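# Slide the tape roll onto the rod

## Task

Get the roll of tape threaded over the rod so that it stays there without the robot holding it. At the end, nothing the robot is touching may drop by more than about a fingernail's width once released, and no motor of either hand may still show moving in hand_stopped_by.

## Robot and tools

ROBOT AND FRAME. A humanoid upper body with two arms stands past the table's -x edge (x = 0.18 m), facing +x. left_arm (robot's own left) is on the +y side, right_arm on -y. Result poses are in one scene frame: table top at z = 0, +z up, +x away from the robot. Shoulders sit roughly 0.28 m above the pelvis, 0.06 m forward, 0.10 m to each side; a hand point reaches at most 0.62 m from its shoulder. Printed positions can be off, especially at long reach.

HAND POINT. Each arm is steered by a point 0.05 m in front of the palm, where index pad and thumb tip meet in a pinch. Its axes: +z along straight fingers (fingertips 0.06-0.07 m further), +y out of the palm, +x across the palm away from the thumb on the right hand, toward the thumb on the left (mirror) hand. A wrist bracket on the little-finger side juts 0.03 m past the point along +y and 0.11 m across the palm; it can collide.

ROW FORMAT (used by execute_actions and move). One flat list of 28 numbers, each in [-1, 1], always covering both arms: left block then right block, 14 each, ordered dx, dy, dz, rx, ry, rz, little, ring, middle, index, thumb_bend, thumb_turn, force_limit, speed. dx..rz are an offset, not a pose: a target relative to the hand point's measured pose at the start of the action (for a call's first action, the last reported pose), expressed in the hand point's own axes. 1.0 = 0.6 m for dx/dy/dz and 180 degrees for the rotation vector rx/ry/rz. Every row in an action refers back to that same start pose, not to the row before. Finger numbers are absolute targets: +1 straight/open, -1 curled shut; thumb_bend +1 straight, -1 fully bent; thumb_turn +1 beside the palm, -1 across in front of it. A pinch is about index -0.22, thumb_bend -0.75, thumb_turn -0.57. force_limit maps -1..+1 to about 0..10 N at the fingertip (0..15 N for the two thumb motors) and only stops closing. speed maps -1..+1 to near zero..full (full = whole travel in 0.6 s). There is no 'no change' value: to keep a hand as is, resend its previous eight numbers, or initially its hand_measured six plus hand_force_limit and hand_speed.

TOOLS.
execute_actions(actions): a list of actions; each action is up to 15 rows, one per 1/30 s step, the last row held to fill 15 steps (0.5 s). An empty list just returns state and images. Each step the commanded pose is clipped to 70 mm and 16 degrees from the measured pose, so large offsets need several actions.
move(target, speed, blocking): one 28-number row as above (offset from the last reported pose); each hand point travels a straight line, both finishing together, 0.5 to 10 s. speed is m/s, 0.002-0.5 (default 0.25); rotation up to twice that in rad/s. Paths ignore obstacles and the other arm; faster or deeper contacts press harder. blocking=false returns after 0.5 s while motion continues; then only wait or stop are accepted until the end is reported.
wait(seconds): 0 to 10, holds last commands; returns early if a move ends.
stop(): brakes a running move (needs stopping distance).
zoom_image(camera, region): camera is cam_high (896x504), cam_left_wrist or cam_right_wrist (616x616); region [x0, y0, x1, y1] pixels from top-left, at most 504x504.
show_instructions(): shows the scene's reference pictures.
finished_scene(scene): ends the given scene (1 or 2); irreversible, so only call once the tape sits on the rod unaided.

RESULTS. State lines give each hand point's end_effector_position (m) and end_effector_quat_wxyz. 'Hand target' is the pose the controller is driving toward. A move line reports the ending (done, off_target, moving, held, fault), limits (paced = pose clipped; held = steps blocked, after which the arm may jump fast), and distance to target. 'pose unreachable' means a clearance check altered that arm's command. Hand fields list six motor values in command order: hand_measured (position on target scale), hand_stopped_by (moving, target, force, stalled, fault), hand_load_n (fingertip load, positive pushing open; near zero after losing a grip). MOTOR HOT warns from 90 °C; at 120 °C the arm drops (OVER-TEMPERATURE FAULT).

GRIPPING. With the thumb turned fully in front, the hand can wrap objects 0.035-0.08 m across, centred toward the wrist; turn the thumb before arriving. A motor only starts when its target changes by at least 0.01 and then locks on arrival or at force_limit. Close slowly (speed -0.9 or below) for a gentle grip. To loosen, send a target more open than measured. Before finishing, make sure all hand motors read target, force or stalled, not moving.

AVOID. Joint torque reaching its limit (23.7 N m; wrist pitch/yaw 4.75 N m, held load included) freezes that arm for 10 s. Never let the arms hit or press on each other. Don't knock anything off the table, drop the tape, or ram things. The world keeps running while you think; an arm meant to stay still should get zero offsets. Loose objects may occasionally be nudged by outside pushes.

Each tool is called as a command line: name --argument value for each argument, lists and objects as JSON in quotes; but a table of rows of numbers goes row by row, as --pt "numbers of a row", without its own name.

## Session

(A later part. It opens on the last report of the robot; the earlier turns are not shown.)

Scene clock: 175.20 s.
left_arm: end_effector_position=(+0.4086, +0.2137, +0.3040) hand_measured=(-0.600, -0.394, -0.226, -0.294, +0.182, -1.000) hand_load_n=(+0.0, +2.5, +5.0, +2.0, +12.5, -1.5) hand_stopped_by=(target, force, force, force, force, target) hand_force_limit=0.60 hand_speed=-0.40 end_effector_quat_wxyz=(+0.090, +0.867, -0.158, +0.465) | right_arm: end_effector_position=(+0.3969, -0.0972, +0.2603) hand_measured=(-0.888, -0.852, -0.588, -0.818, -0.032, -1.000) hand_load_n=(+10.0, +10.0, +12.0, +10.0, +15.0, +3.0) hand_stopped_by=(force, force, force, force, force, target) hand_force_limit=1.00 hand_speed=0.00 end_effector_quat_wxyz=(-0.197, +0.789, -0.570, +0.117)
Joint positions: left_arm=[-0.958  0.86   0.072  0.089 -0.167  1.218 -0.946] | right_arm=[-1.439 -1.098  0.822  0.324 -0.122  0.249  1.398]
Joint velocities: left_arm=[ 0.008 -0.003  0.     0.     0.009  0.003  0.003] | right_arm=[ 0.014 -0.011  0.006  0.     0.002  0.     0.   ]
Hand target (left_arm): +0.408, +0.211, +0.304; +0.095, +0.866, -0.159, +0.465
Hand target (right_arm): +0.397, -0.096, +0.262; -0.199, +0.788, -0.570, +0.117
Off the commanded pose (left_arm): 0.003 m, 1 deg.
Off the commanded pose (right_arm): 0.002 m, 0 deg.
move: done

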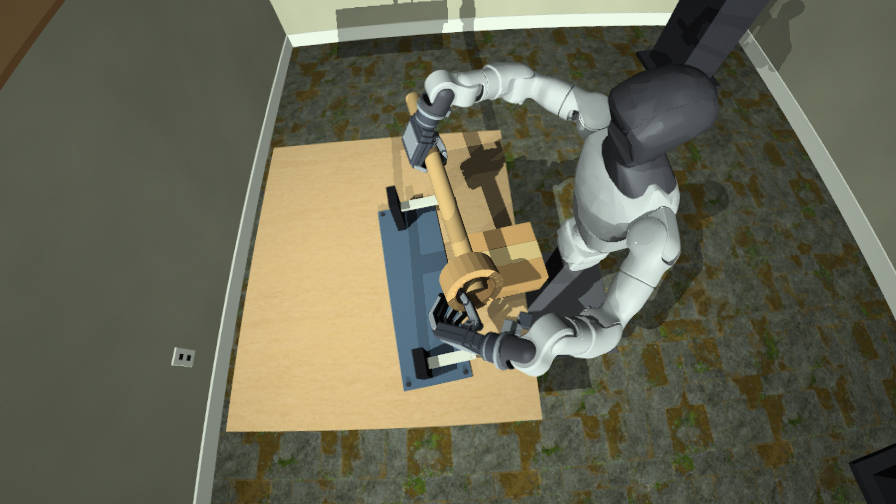

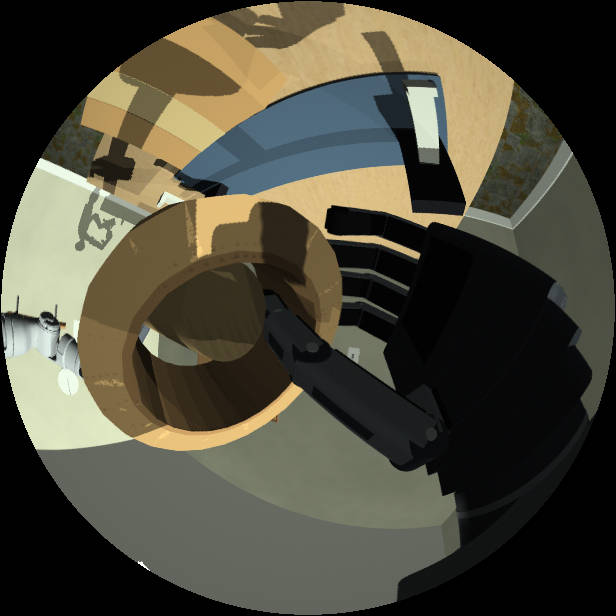

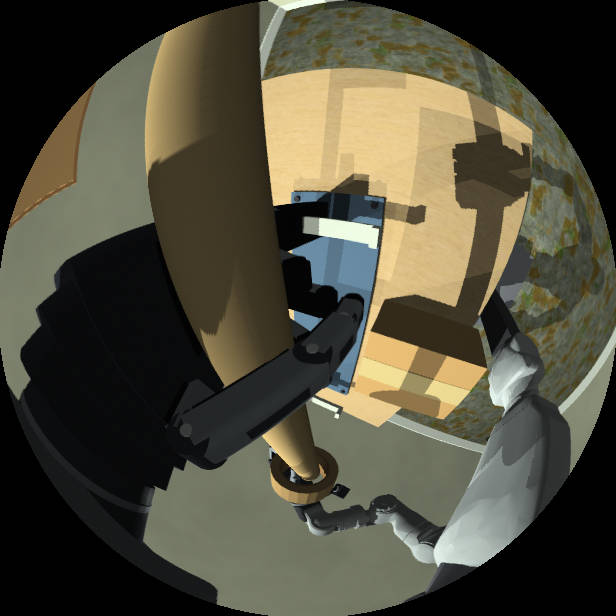

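Rod is inside; shifting the thumb clear and continuing.

move --target '[0.005,0.005,0.016,0,0,0,-0.6,-0.6,-0.6,-0.6,-0.5,-1,0.6,-0.4,0,0,-0.004,0,0,0,-1,-1,-1,-1,-0.9,-1,1,0]' --speed 0.03

move --target '[0.008,0.06,0.02,0,0,0,-0.6,-0.6,-0.6,-0.6,-0.5,-1,0.6,-0.4,0,0,-0.004,0,0,0,-1,-1,-1,-1,-0.9,-1,1,0]' --speed 0.03

zoom_image --camera "cam_high" --region '[400,200,650,420]'

Scene clock: 180.77 s.
left_arm: end_effector_position=(+0.4154, +0.2070, +0.3011) hand_measured=(-0.600, -0.394, -0.226, -0.294, +0.182, -1.000) hand_load_n=(+0.0, +2.5, +5.0, +2.0, +12.5, -1.5) hand_stopped_by=(target, force, force, force, force, target) hand_force_limit=0.60 hand_speed=-0.40 end_effector_quat_wxyz=(+0.093, +0.867, -0.157, +0.464) | right_arm: end_effector_position=(+0.3961, -0.0979, +0.2610) hand_measured=(-0.888, -0.852, -0.588, -0.818, -0.032, -1.000) hand_load_n=(+10.0, +10.0, +12.0, +10.0, +15.0, +3.5) hand_stopped_by=(force, force, force, force, force, target) hand_force_limit=1.00 hand_speed=0.00 end_effector_quat_wxyz=(-0.195, +0.790, -0.569, +0.117)
Joint positions: left_arm=[-0.98   0.828  0.053  0.113 -0.166  1.212 -0.918] | right_arm=[-1.44  -1.101  0.822  0.319 -0.122  0.249  1.403]
Joint velocities: left_arm=[-0.003 -0.003  0.    -0.008  0.008  0.     0.006] | right_arm=[ 0.009 -0.003 -0.002  0.009 -0.005  0.     0.   ]
Hand target (left_arm): +0.416, +0.207, +0.301; +0.091, +0.867, -0.157, +0.464
Hand target (right_arm): +0.396, -0.098, +0.262; -0.197, +0.789, -0.570, +0.117
Off the commanded pose (left_arm): 0.001 m, 0 deg.
Off the commanded pose (right_arm): 0.002 m, 0 deg.
move: done

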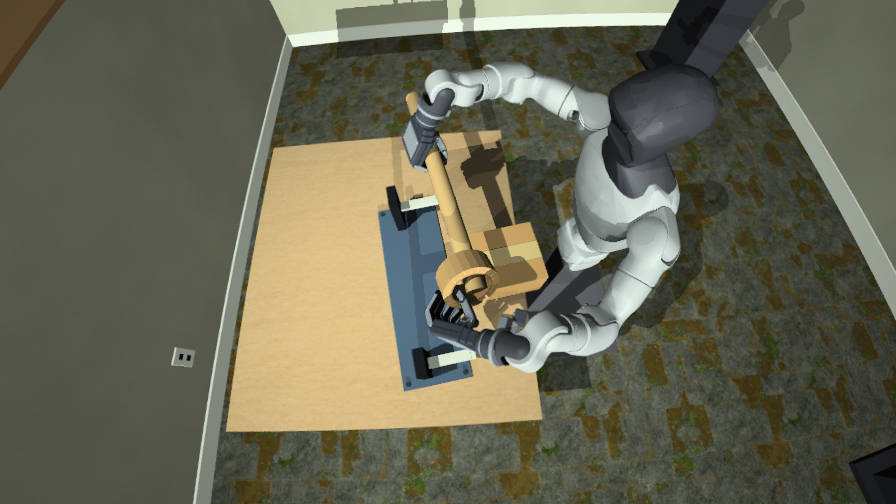

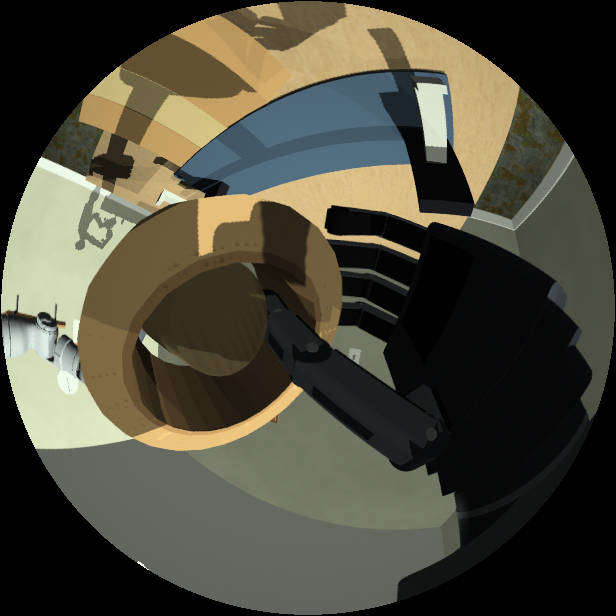

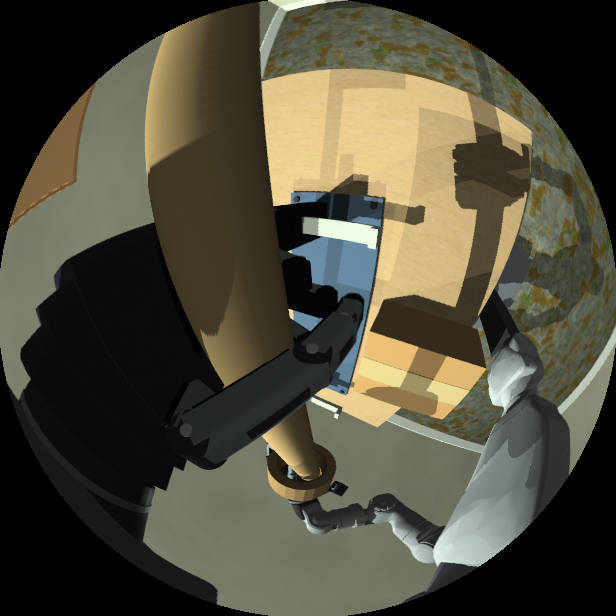

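Scene clock: 182.30 s.
left_arm: end_effector_position=(+0.4141, +0.1743, +0.2970) hand_measured=(-0.600, -0.394, -0.226, -0.294, +0.182, -1.000) hand_load_n=(+0.0, +3.5, +5.0, +1.0, +12.5, -2.0) hand_stopped_by=(target, force, force, force, force, target) hand_force_limit=0.60 hand_speed=-0.40 end_effector_quat_wxyz=(+0.085, +0.869, -0.153, +0.462) | right_arm: end_effector_position=(+0.3925, -0.0986, +0.2607) hand_measured=(-0.888, -0.852, -0.588, -0.818, -0.032, -1.000) hand_load_n=(+10.0, +10.0, +12.0, +10.0, +15.0, +3.0) hand_stopped_by=(force, force, force, force, force, target) hand_force_limit=1.00 hand_speed=0.00 end_effector_quat_wxyz=(-0.190, +0.795, -0.564, +0.114)
Joint positions: left_arm=[-0.966  0.721  0.056 -0.085 -0.166  1.394 -0.79 ] | right_arm=[-1.439 -1.104  0.822  0.31  -0.122  0.24   1.417]
Joint velocities: left_arm=[ 0.015 -0.002  0.003 -0.002 -0.008  0.001  0.001] | right_arm=[ 0.009 -0.005 -0.003  0.006  0.009  0.     0.   ]
Hand target (left_arm): +0.412, +0.170, +0.297; +0.093, +0.868, -0.157, +0.461
Hand target (right_arm): +0.395, -0.098, +0.263; -0.195, +0.790, -0.569, +0.117
Off the commanded pose (left_arm): 0.006 m, 1 deg.
Off the commanded pose (right_arm): 0.004 m, 1 deg.
move: off_target (left_arm, right_arm)

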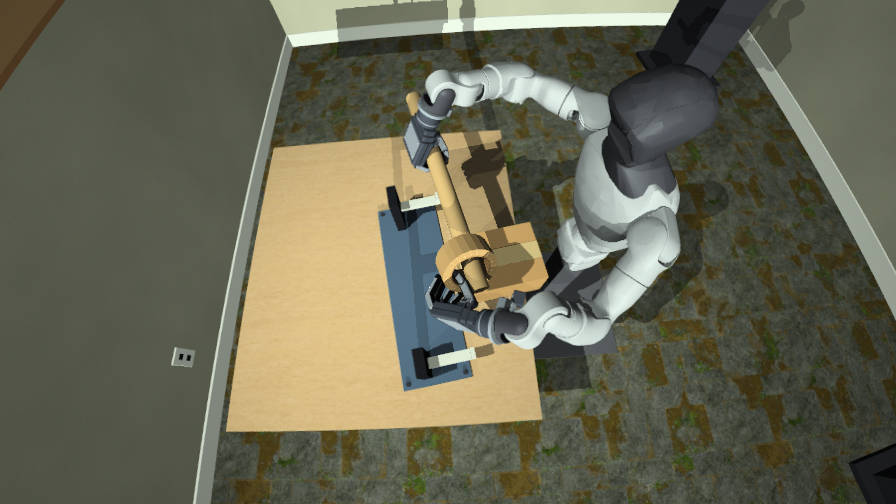

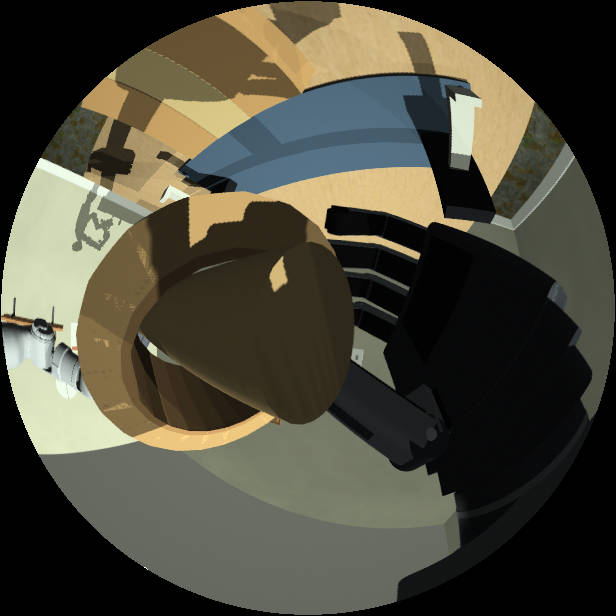

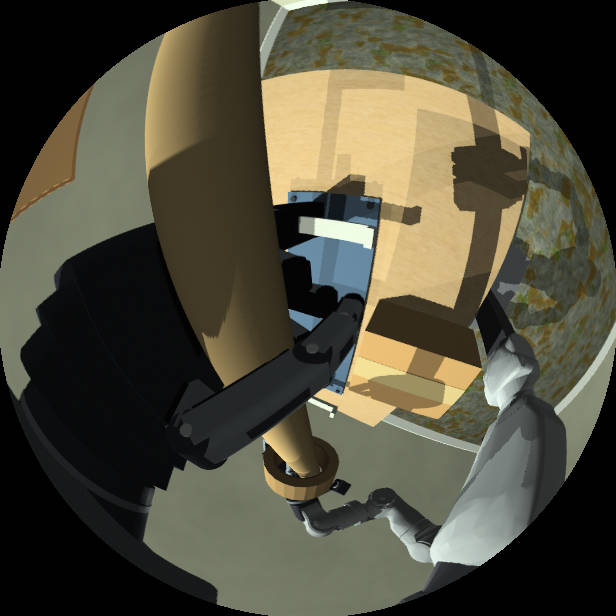

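Region (400, 200, 650, 420) of cam_high's 896x504 image, scaled by 2.016, with more detail than that image has; it fills the top 444 rows of this view, and the rest is white.

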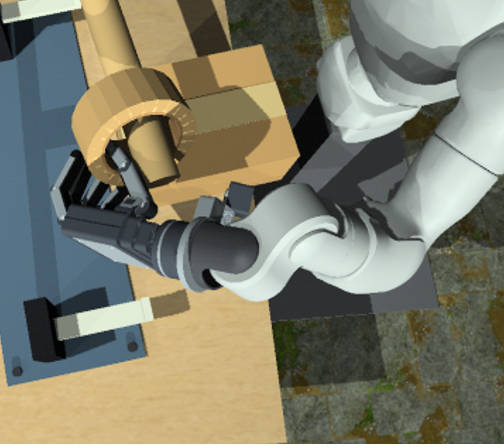

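move --target '[0,0,0.012,0,0,0,-0.6,-0.6,-0.6,-0.6,-0.5,-1,0.6,-0.4,-0.055,0,-0.004,0,0,0,-1,-1,-1,-1,-0.9,-1,1,0]' --speed 0.03

move --target '[0,0,0.008,0,0,0,-0.6,-0.6,-0.6,-0.6,-0.5,-1,0.6,-0.4,-0.04,0,-0.004,0,0,0,-1,-1,-1,-1,-0.9,-1,1,0]' --speed 0.03

zoom_image --camera "cam_high" --region '[400,200,650,420]'

Scene clock: 190.83 s.
left_arm: end_effector_position=(+0.4181, +0.1715, +0.2929) hand_measured=(-0.600, -0.394, -0.226, -0.294, +0.182, -1.000) hand_load_n=(+0.0, +3.0, +5.0, +2.5, +12.0, -1.5) hand_stopped_by=(target, force, force, force, force, target) hand_force_limit=0.60 hand_speed=-0.40 end_effector_quat_wxyz=(+0.089, +0.869, -0.153, +0.461) | right_arm: end_effector_position=(+0.3818, -0.0707, +0.2614) hand_measured=(-0.888, -0.852, -0.588, -0.818, -0.032, -1.000) hand_load_n=(+9.5, +9.5, +12.0, +10.5, +15.0, +3.5) hand_stopped_by=(force, force, force, force, force, target) hand_force_limit=1.00 hand_speed=0.00 end_effector_quat_wxyz=(-0.186, +0.794, -0.568, +0.115)
Joint positions: left_arm=[-0.971  0.704  0.046 -0.052 -0.166  1.367 -0.779] | right_arm=[-1.468 -1.058  0.85   0.166 -0.148  0.44   1.44 ]
Joint velocities: left_arm=[-0.011 -0.005  0.     0.002  0.003  0.     0.   ] | right_arm=[ 0.009  0.008  0.     0.002 -0.018  0.     0.   ]
Hand target (left_arm): +0.420, +0.172, +0.293; +0.085, +0.869, -0.153, +0.462
Hand target (right_arm): +0.381, -0.068, +0.263; -0.187, +0.796, -0.564, +0.114
Off the commanded pose (left_arm): 0.002 m, 1 deg.
Off the commanded pose (right_arm): 0.004 m, 1 deg.
move: off_target (right_arm)

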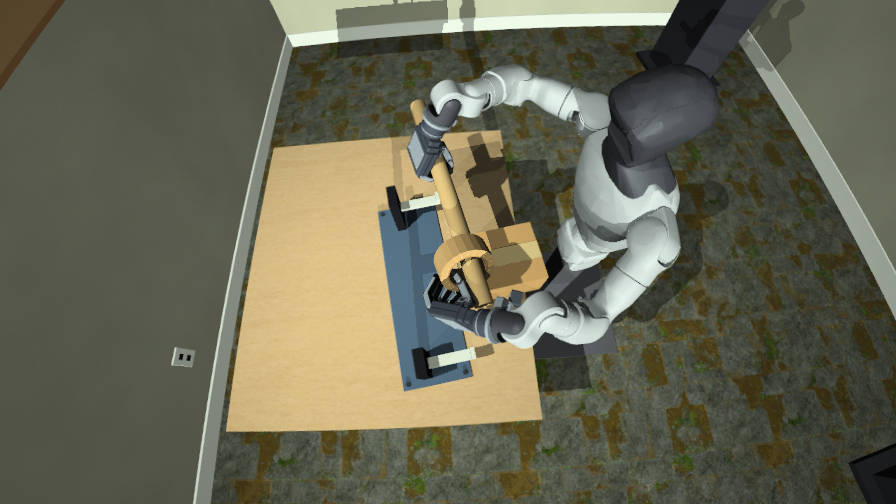

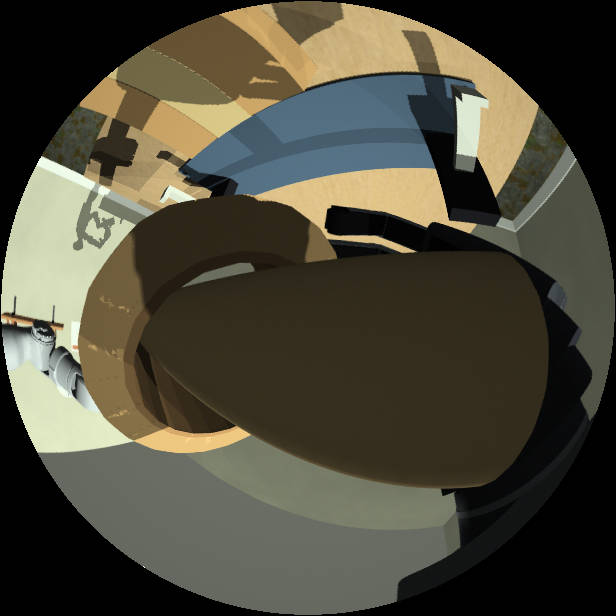

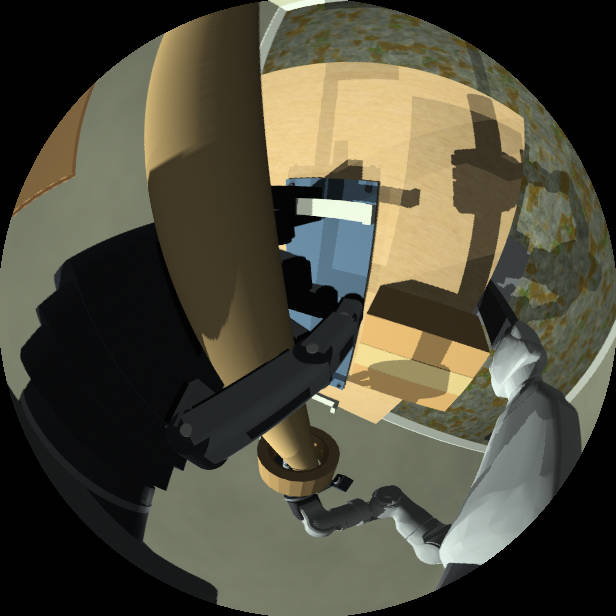

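Scene clock: 191.87 s.
left_arm: end_effector_position=(+0.4203, +0.1727, +0.2885) hand_measured=(-0.600, -0.394, -0.226, -0.294, +0.182, -1.000) hand_load_n=(+0.0, +5.0, +3.0, +2.5, +12.5, -0.5) hand_stopped_by=(target, force, force, force, force, target) hand_force_limit=0.60 hand_speed=-0.40 end_effector_quat_wxyz=(+0.093, +0.872, -0.149, +0.457) | right_arm: end_effector_position=(+0.3745, -0.0576, +0.2599) hand_measured=(-0.888, -0.852, -0.588, -0.818, -0.032, -1.000) hand_load_n=(+9.5, +9.5, +12.0, +10.5, +15.0, +3.5) hand_stopped_by=(force, force, force, force, force, target) hand_force_limit=1.00 hand_speed=0.00 end_effector_quat_wxyz=(-0.175, +0.790, -0.575, +0.118)
Joint positions: left_arm=[-0.97   0.697  0.044 -0.024 -0.164  1.351 -0.778] | right_arm=[-1.49  -1.021  0.878  0.095 -0.181  0.564  1.469]
Joint velocities: left_arm=[-0.009 -0.003  0.    -0.003  0.006 -0.001  0.   ] | right_arm=[ 0.002 -0.006  0.006  0.009  0.     0.004  0.003]
Hand target (left_arm): +0.422, +0.170, +0.290; +0.090, +0.869, -0.153, +0.461
Hand target (right_arm): +0.373, -0.049, +0.264; -0.184, +0.794, -0.568, +0.115
Off the commanded pose (left_arm): 0.004 m, 1 deg.
Off the commanded pose (right_arm): 0.010 m, 2 deg.
move: off_target (left_arm, right_arm)

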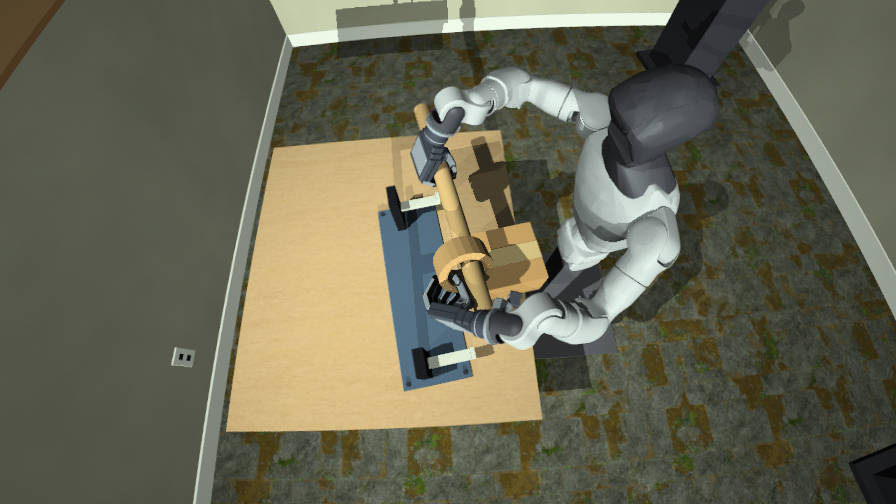

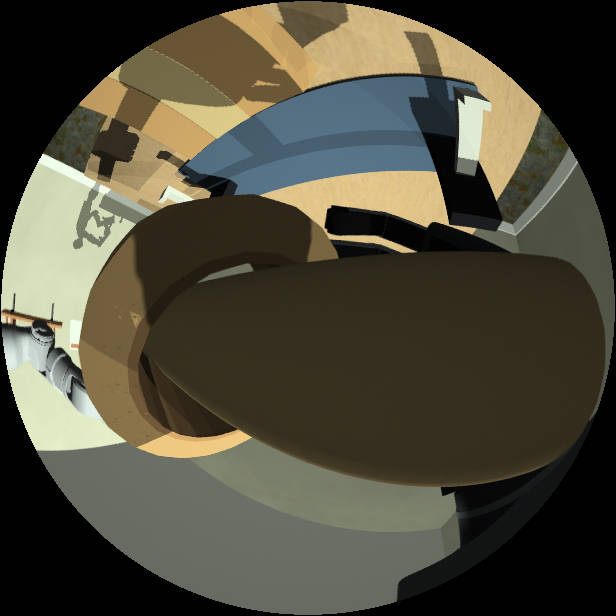

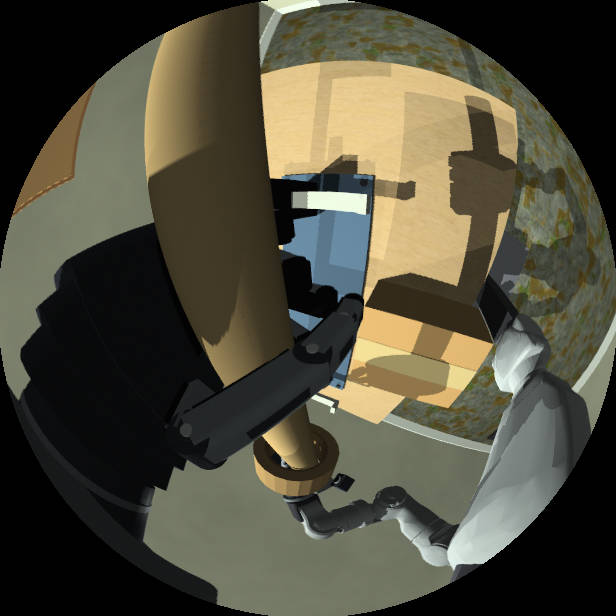

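Region (400, 200, 650, 420) of cam_high's 896x504 image, scaled by 2.016, with more detail than that image has; it fills the top 444 rows of this view, and the rest is white.

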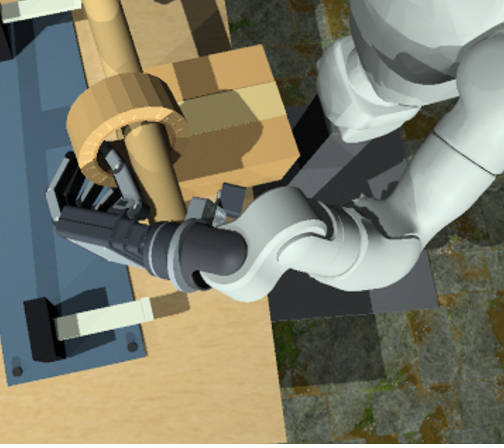

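move --target '[-0.012,0,0.008,0,0,0,0.3,0.3,0.3,0.3,1,-1,0.6,-0.7,0,0,-0.004,0,0,0,-1,-1,-1,-1,-0.9,-1,1,0]' --speed 0.03

move --target '[0,-0.05,0.005,0,0,0,0.3,0.3,0.3,0.3,1,-1,0.6,-0.7,0,0,-0.004,0,0,0,-1,-1,-1,-1,-0.9,-1,1,0]' --speed 0.03

zoom_image --camera "cam_high" --region '[400,200,650,420]'

Scene clock: 200.43 s.
left_arm: end_effector_position=(+0.4204, +0.1742, +0.2788) hand_measured=(+0.300, +0.300, +0.300, +0.300, +0.998, -1.000) hand_load_n=(+0.0, +0.0, +0.0, +0.0, -1.0, -1.0) hand_stopped_by=(target, target, target, target, target, target) hand_force_limit=0.60 hand_speed=-0.70 end_effector_quat_wxyz=(+0.091, +0.873, -0.147, +0.456) | right_arm: end_effector_position=(+0.3707, -0.0595, +0.2577) hand_measured=(-0.888, -0.852, -0.588, -0.818, -0.032, -1.000) hand_load_n=(+8.0, +9.0, +12.0, +11.5, +15.0, +4.0) hand_stopped_by=(force, force, force, force, force, target) hand_force_limit=1.00 hand_speed=0.00 end_effector_quat_wxyz=(-0.166, +0.796, -0.571, +0.117)
Joint positions: left_arm=[-0.937  0.686  0.049 -0.022 -0.164  1.323 -0.761] | right_arm=[-1.487 -1.024  0.884  0.086 -0.184  0.557  1.482]
Joint velocities: left_arm=[ 0.008  0.008 -0.006 -0.005  0.014  0.     0.   ] | right_arm=[ 0.     0.018  0.    -0.008  0.014  0.     0.   ]
Hand target (left_arm): +0.420, +0.173, +0.280; +0.092, +0.872, -0.149, +0.457
Hand target (right_arm): +0.373, -0.058, +0.262; -0.175, +0.791, -0.575, +0.118
Off the commanded pose (left_arm): 0.002 m, 0 deg.
Off the commanded pose (right_arm): 0.006 m, 1 deg.
move: off_target (right_arm)

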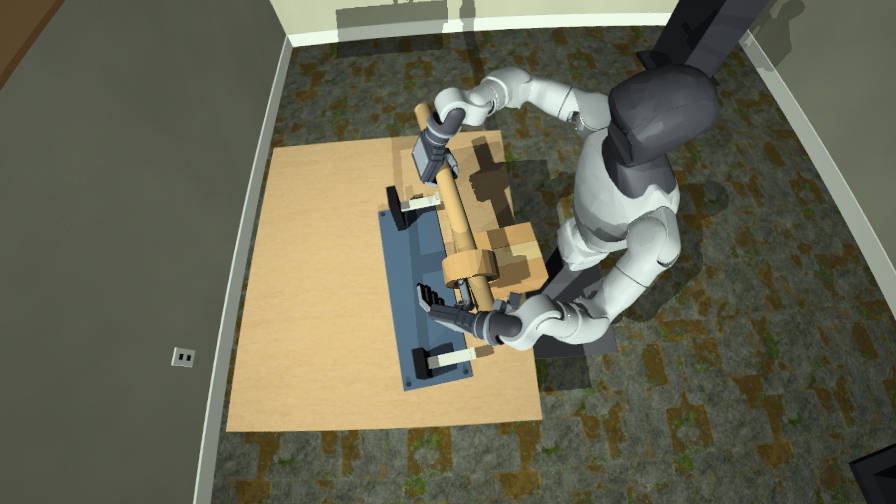

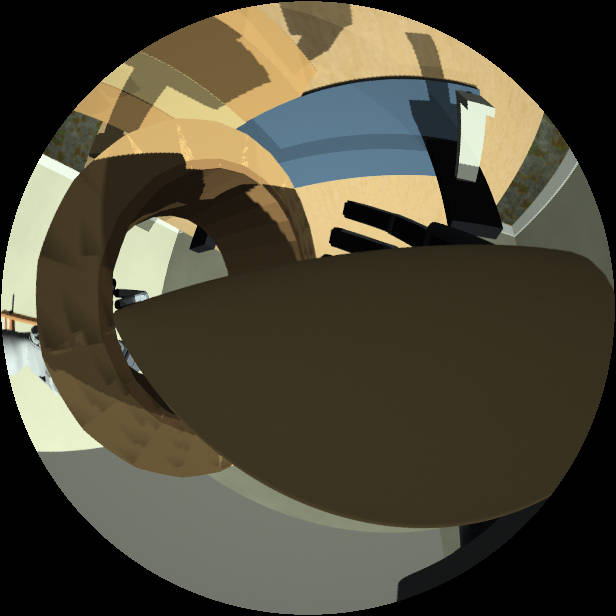

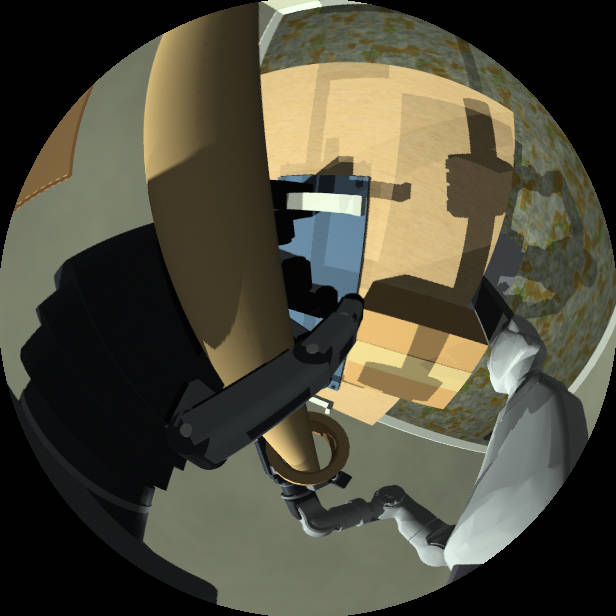

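Scene clock: 201.73 s.
left_arm: end_effector_position=(+0.4328, +0.1980, +0.2750) hand_measured=(+0.300, +0.300, +0.300, +0.300, +0.998, -1.000) hand_load_n=(+0.0, +0.0, +0.0, +0.0, +0.5, -1.5) hand_stopped_by=(target, target, target, target, target, target) hand_force_limit=0.60 hand_speed=-0.70 end_effector_quat_wxyz=(+0.098, +0.873, -0.146, +0.454) | right_arm: end_effector_position=(+0.3716, -0.0636, +0.2562) hand_measured=(-0.888, -0.852, -0.588, -0.818, -0.032, -1.000) hand_load_n=(+7.5, +8.5, +12.0, +12.0, +14.5, +4.5) hand_stopped_by=(force, force, force, force, force, target) hand_force_limit=1.00 hand_speed=0.00 end_effector_quat_wxyz=(-0.161, +0.791, -0.578, +0.121)
Joint positions: left_arm=[-0.991  0.744  0.013  0.226 -0.166  1.133 -0.835] | right_arm=[-1.487 -1.031  0.894  0.086 -0.189  0.568  1.482]
Joint velocities: left_arm=[ 0.006 -0.006 -0.002  0.002  0.002  0.     0.   ] | right_arm=[-0.005 -0.002 -0.005  0.     0.     0.     0.   ]
Hand target (left_arm): +0.434, +0.201, +0.278; +0.092, +0.872, -0.146, +0.458
Hand target (right_arm): +0.370, -0.060, +0.260; -0.166, +0.796, -0.571, +0.117
Off the commanded pose (left_arm): 0.004 m, 1 deg.
Off the commanded pose (right_arm): 0.006 m, 1 deg.
move: off_target (left_arm, right_arm)

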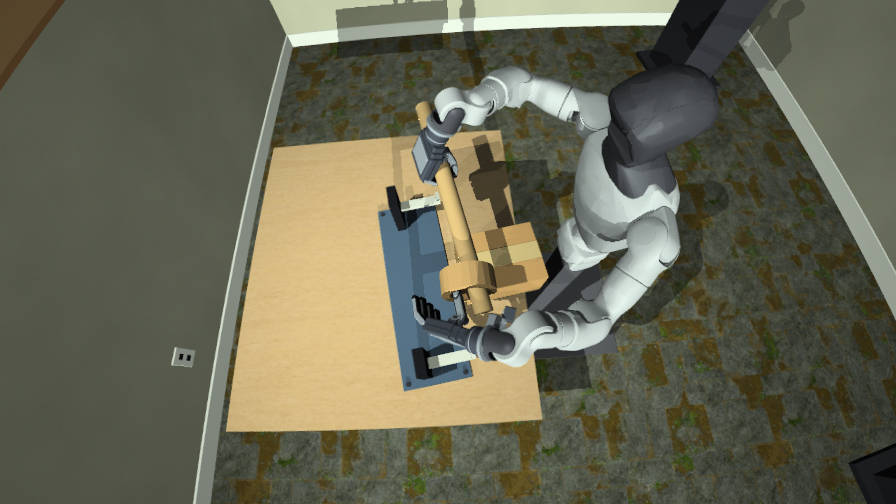

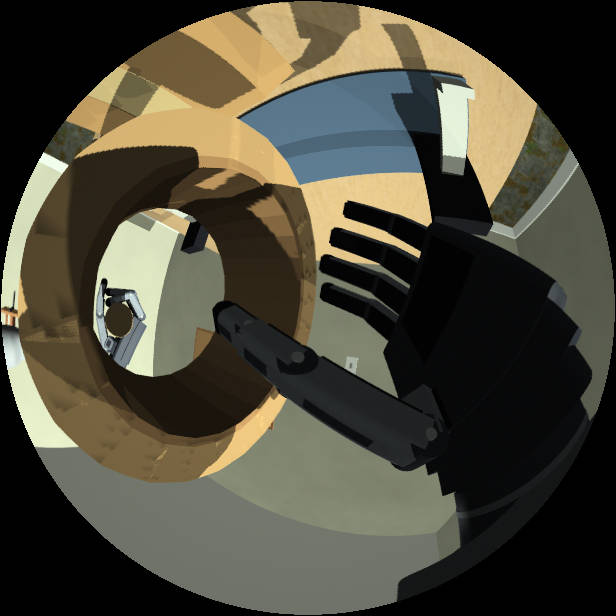

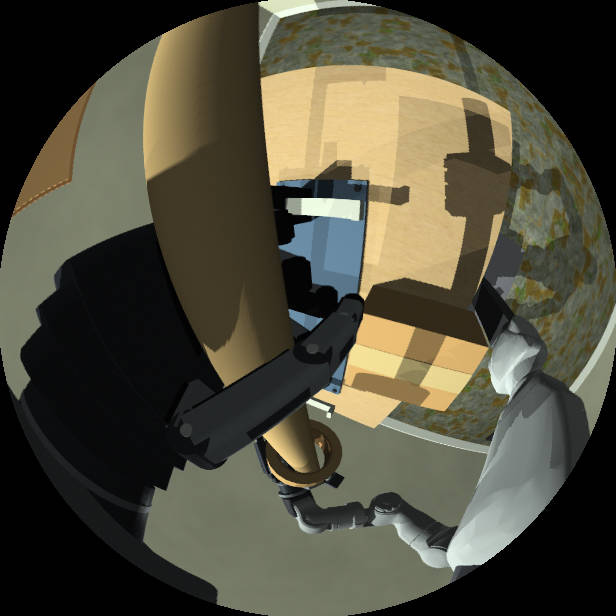

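Region (400, 200, 650, 420) of cam_high's 896x504 image, scaled by 2.016, with more detail than that image has; it fills the top 444 rows of this view, and the rest is white.

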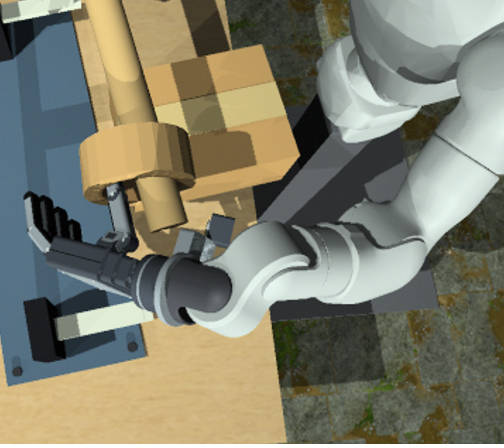

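move --target '[-0.005,0,-0.02,0,0,0,0.3,0.3,0.3,0.3,1,-1,0.6,-0.7,0,0,-0.004,0,0,0,-1,-1,-1,-1,-0.9,-1,1,0]' --speed 0.03

move --target '[0,-0.04,-0.005,0,0,0,0.3,0.3,0.3,0.3,1,-1,0.6,-0.7,0,0,-0.004,0,0,0,-1,-1,-1,-1,-0.9,-1,1,0]' --speed 0.03

zoom_image --camera "cam_high" --region '[400,200,650,420]'

Scene clock: 209.13 s.
left_arm: end_effector_position=(+0.4222, +0.2024, +0.2767) hand_measured=(+0.300, +0.300, +0.300, +0.300, +0.998, -1.000) hand_load_n=(+0.0, +0.0, +0.0, +0.0, +0.0, -1.0) hand_stopped_by=(target, target, target, target, target, target) hand_force_limit=0.60 hand_speed=-0.70 end_effector_quat_wxyz=(+0.096, +0.875, -0.147, +0.451) | right_arm: end_effector_position=(+0.3707, -0.0657, +0.2550) hand_measured=(-0.888, -0.852, -0.588, -0.818, -0.032, -1.000) hand_load_n=(+7.5, +8.5, +12.0, +12.0, +15.0, +4.5) hand_stopped_by=(force, force, force, force, force, target) hand_force_limit=1.00 hand_speed=0.00 end_effector_quat_wxyz=(-0.156, +0.791, -0.579, +0.121)
Joint positions: left_arm=[-0.952  0.774  0.036  0.153 -0.17   1.177 -0.857] | right_arm=[-1.485 -1.034  0.898  0.084 -0.192  0.568  1.487]
Joint velocities: left_arm=[-0.011  0.018 -0.006  0.002  0.003  0.    -0.002] | right_arm=[ 0.003  0.002  0.012 -0.002 -0.006  0.     0.001]
Hand target (left_arm): +0.422, +0.202, +0.280; +0.097, +0.873, -0.147, +0.454
Hand target (right_arm): +0.371, -0.064, +0.258; -0.161, +0.791, -0.577, +0.121
Off the commanded pose (left_arm): 0.003 m, 0 deg.
Off the commanded pose (right_arm): 0.004 m, 1 deg.
move: off_target (right_arm)

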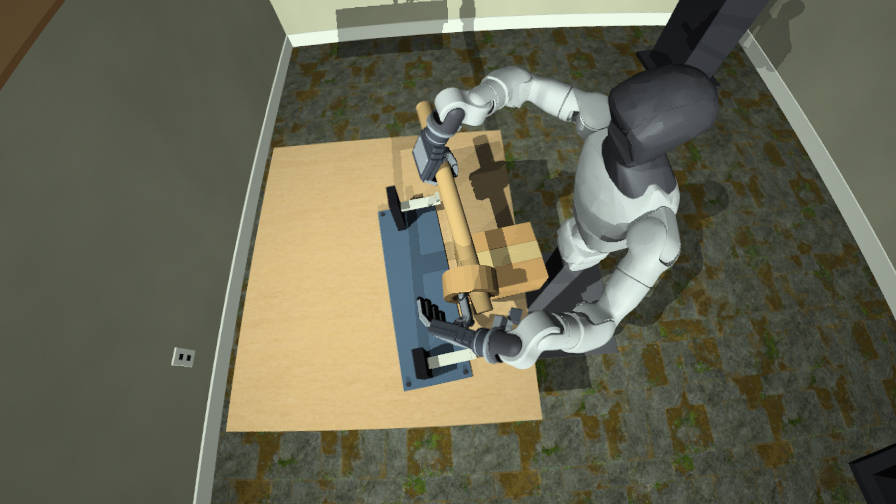

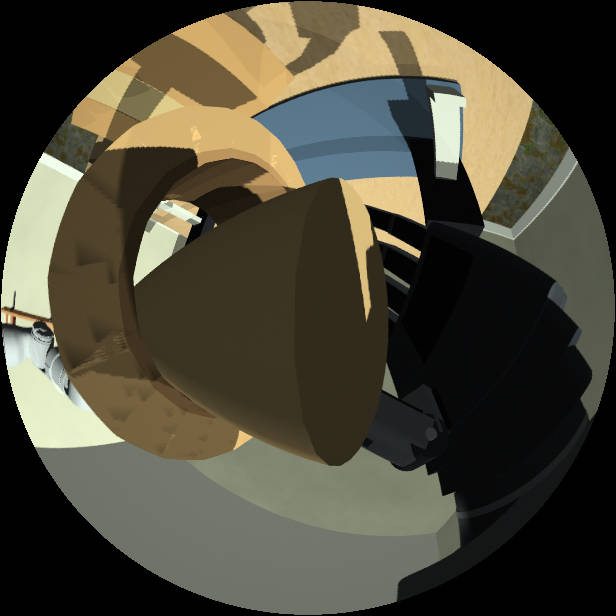

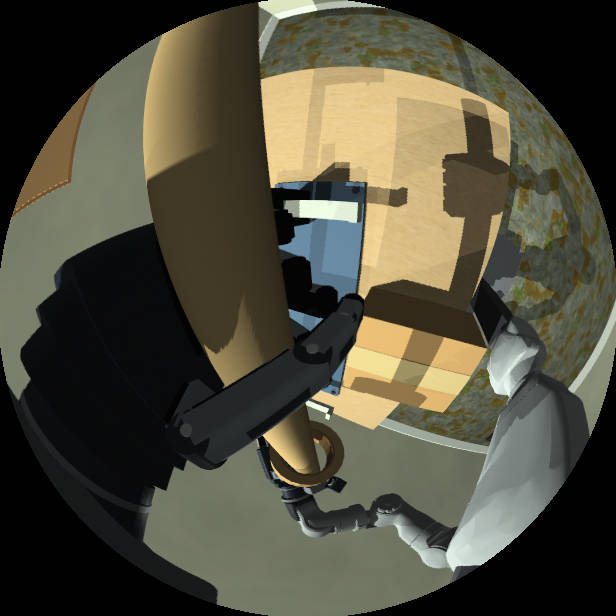

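Scene clock: 210.23 s.
left_arm: end_effector_position=(+0.4281, +0.2233, +0.2747) hand_measured=(+0.300, +0.300, +0.300, +0.300, +0.998, -1.000) hand_load_n=(+0.0, +0.0, +0.0, +0.0, +0.5, -1.5) hand_stopped_by=(target, target, target, target, target, target) hand_force_limit=0.60 hand_speed=-0.70 end_effector_quat_wxyz=(+0.101, +0.876, -0.145, +0.448) | right_arm: end_effector_position=(+0.3718, -0.0686, +0.2547) hand_measured=(-0.888, -0.852, -0.588, -0.818, -0.032, -1.000) hand_load_n=(+7.5, +8.5, +12.0, +12.0, +15.0, +4.5) hand_stopped_by=(force, force, force, force, force, target) hand_force_limit=1.00 hand_speed=0.00 end_effector_quat_wxyz=(-0.154, +0.787, -0.584, +0.125)
Joint positions: left_arm=[-1.005  0.823 -0.002  0.357 -0.168  1.032 -0.924] | right_arm=[-1.485 -1.04   0.902  0.084 -0.197  0.577  1.488]
Joint velocities: left_arm=[ 0.009  0.    -0.012  0.    -0.003 -0.002  0.   ] | right_arm=[ 0.006 -0.012  0.011 -0.017  0.006  0.     0.001]
Hand target (left_arm): +0.430, +0.225, +0.279; +0.097, +0.874, -0.146, +0.453
Hand target (right_arm): +0.370, -0.066, +0.257; -0.156, +0.791, -0.578, +0.121
Off the commanded pose (left_arm): 0.004 m, 1 deg.
Off the commanded pose (right_arm): 0.004 m, 1 deg.
move: off_target (left_arm, right_arm)

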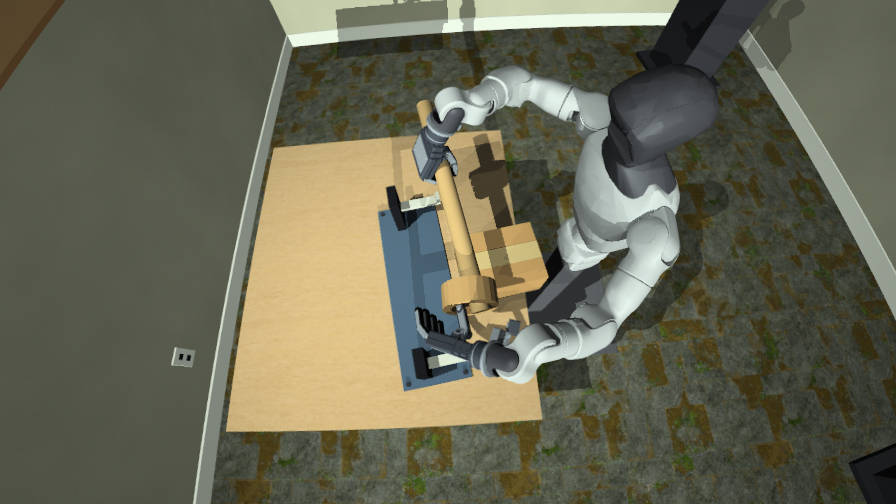

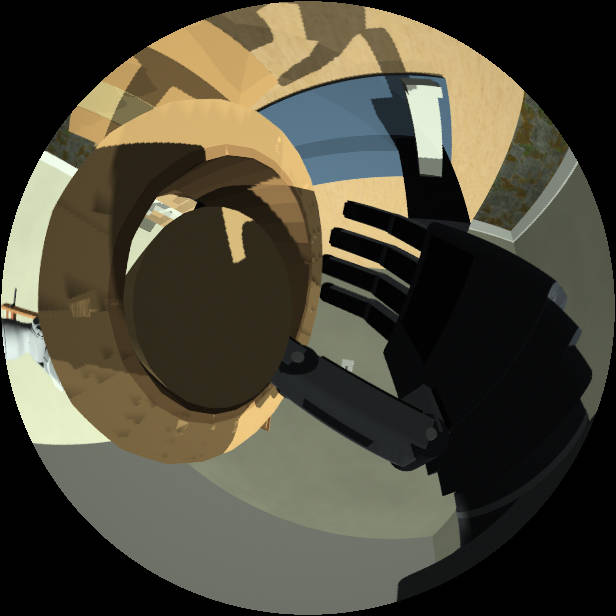

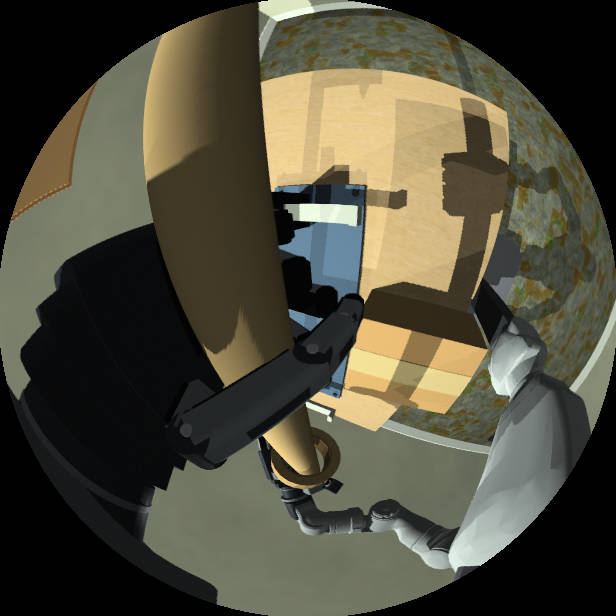

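Region (400, 200, 650, 420) of cam_high's 896x504 image, scaled by 2.016, with more detail than that image has; it fills the top 444 rows of this view, and the rest is white.

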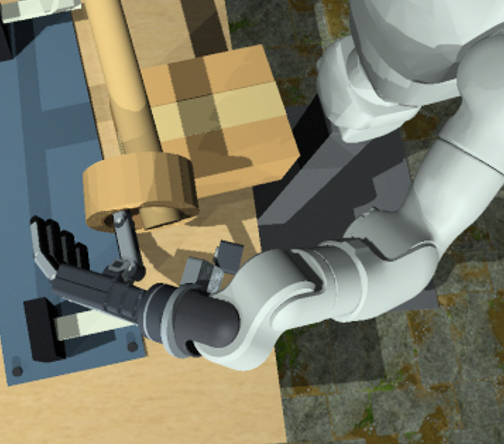

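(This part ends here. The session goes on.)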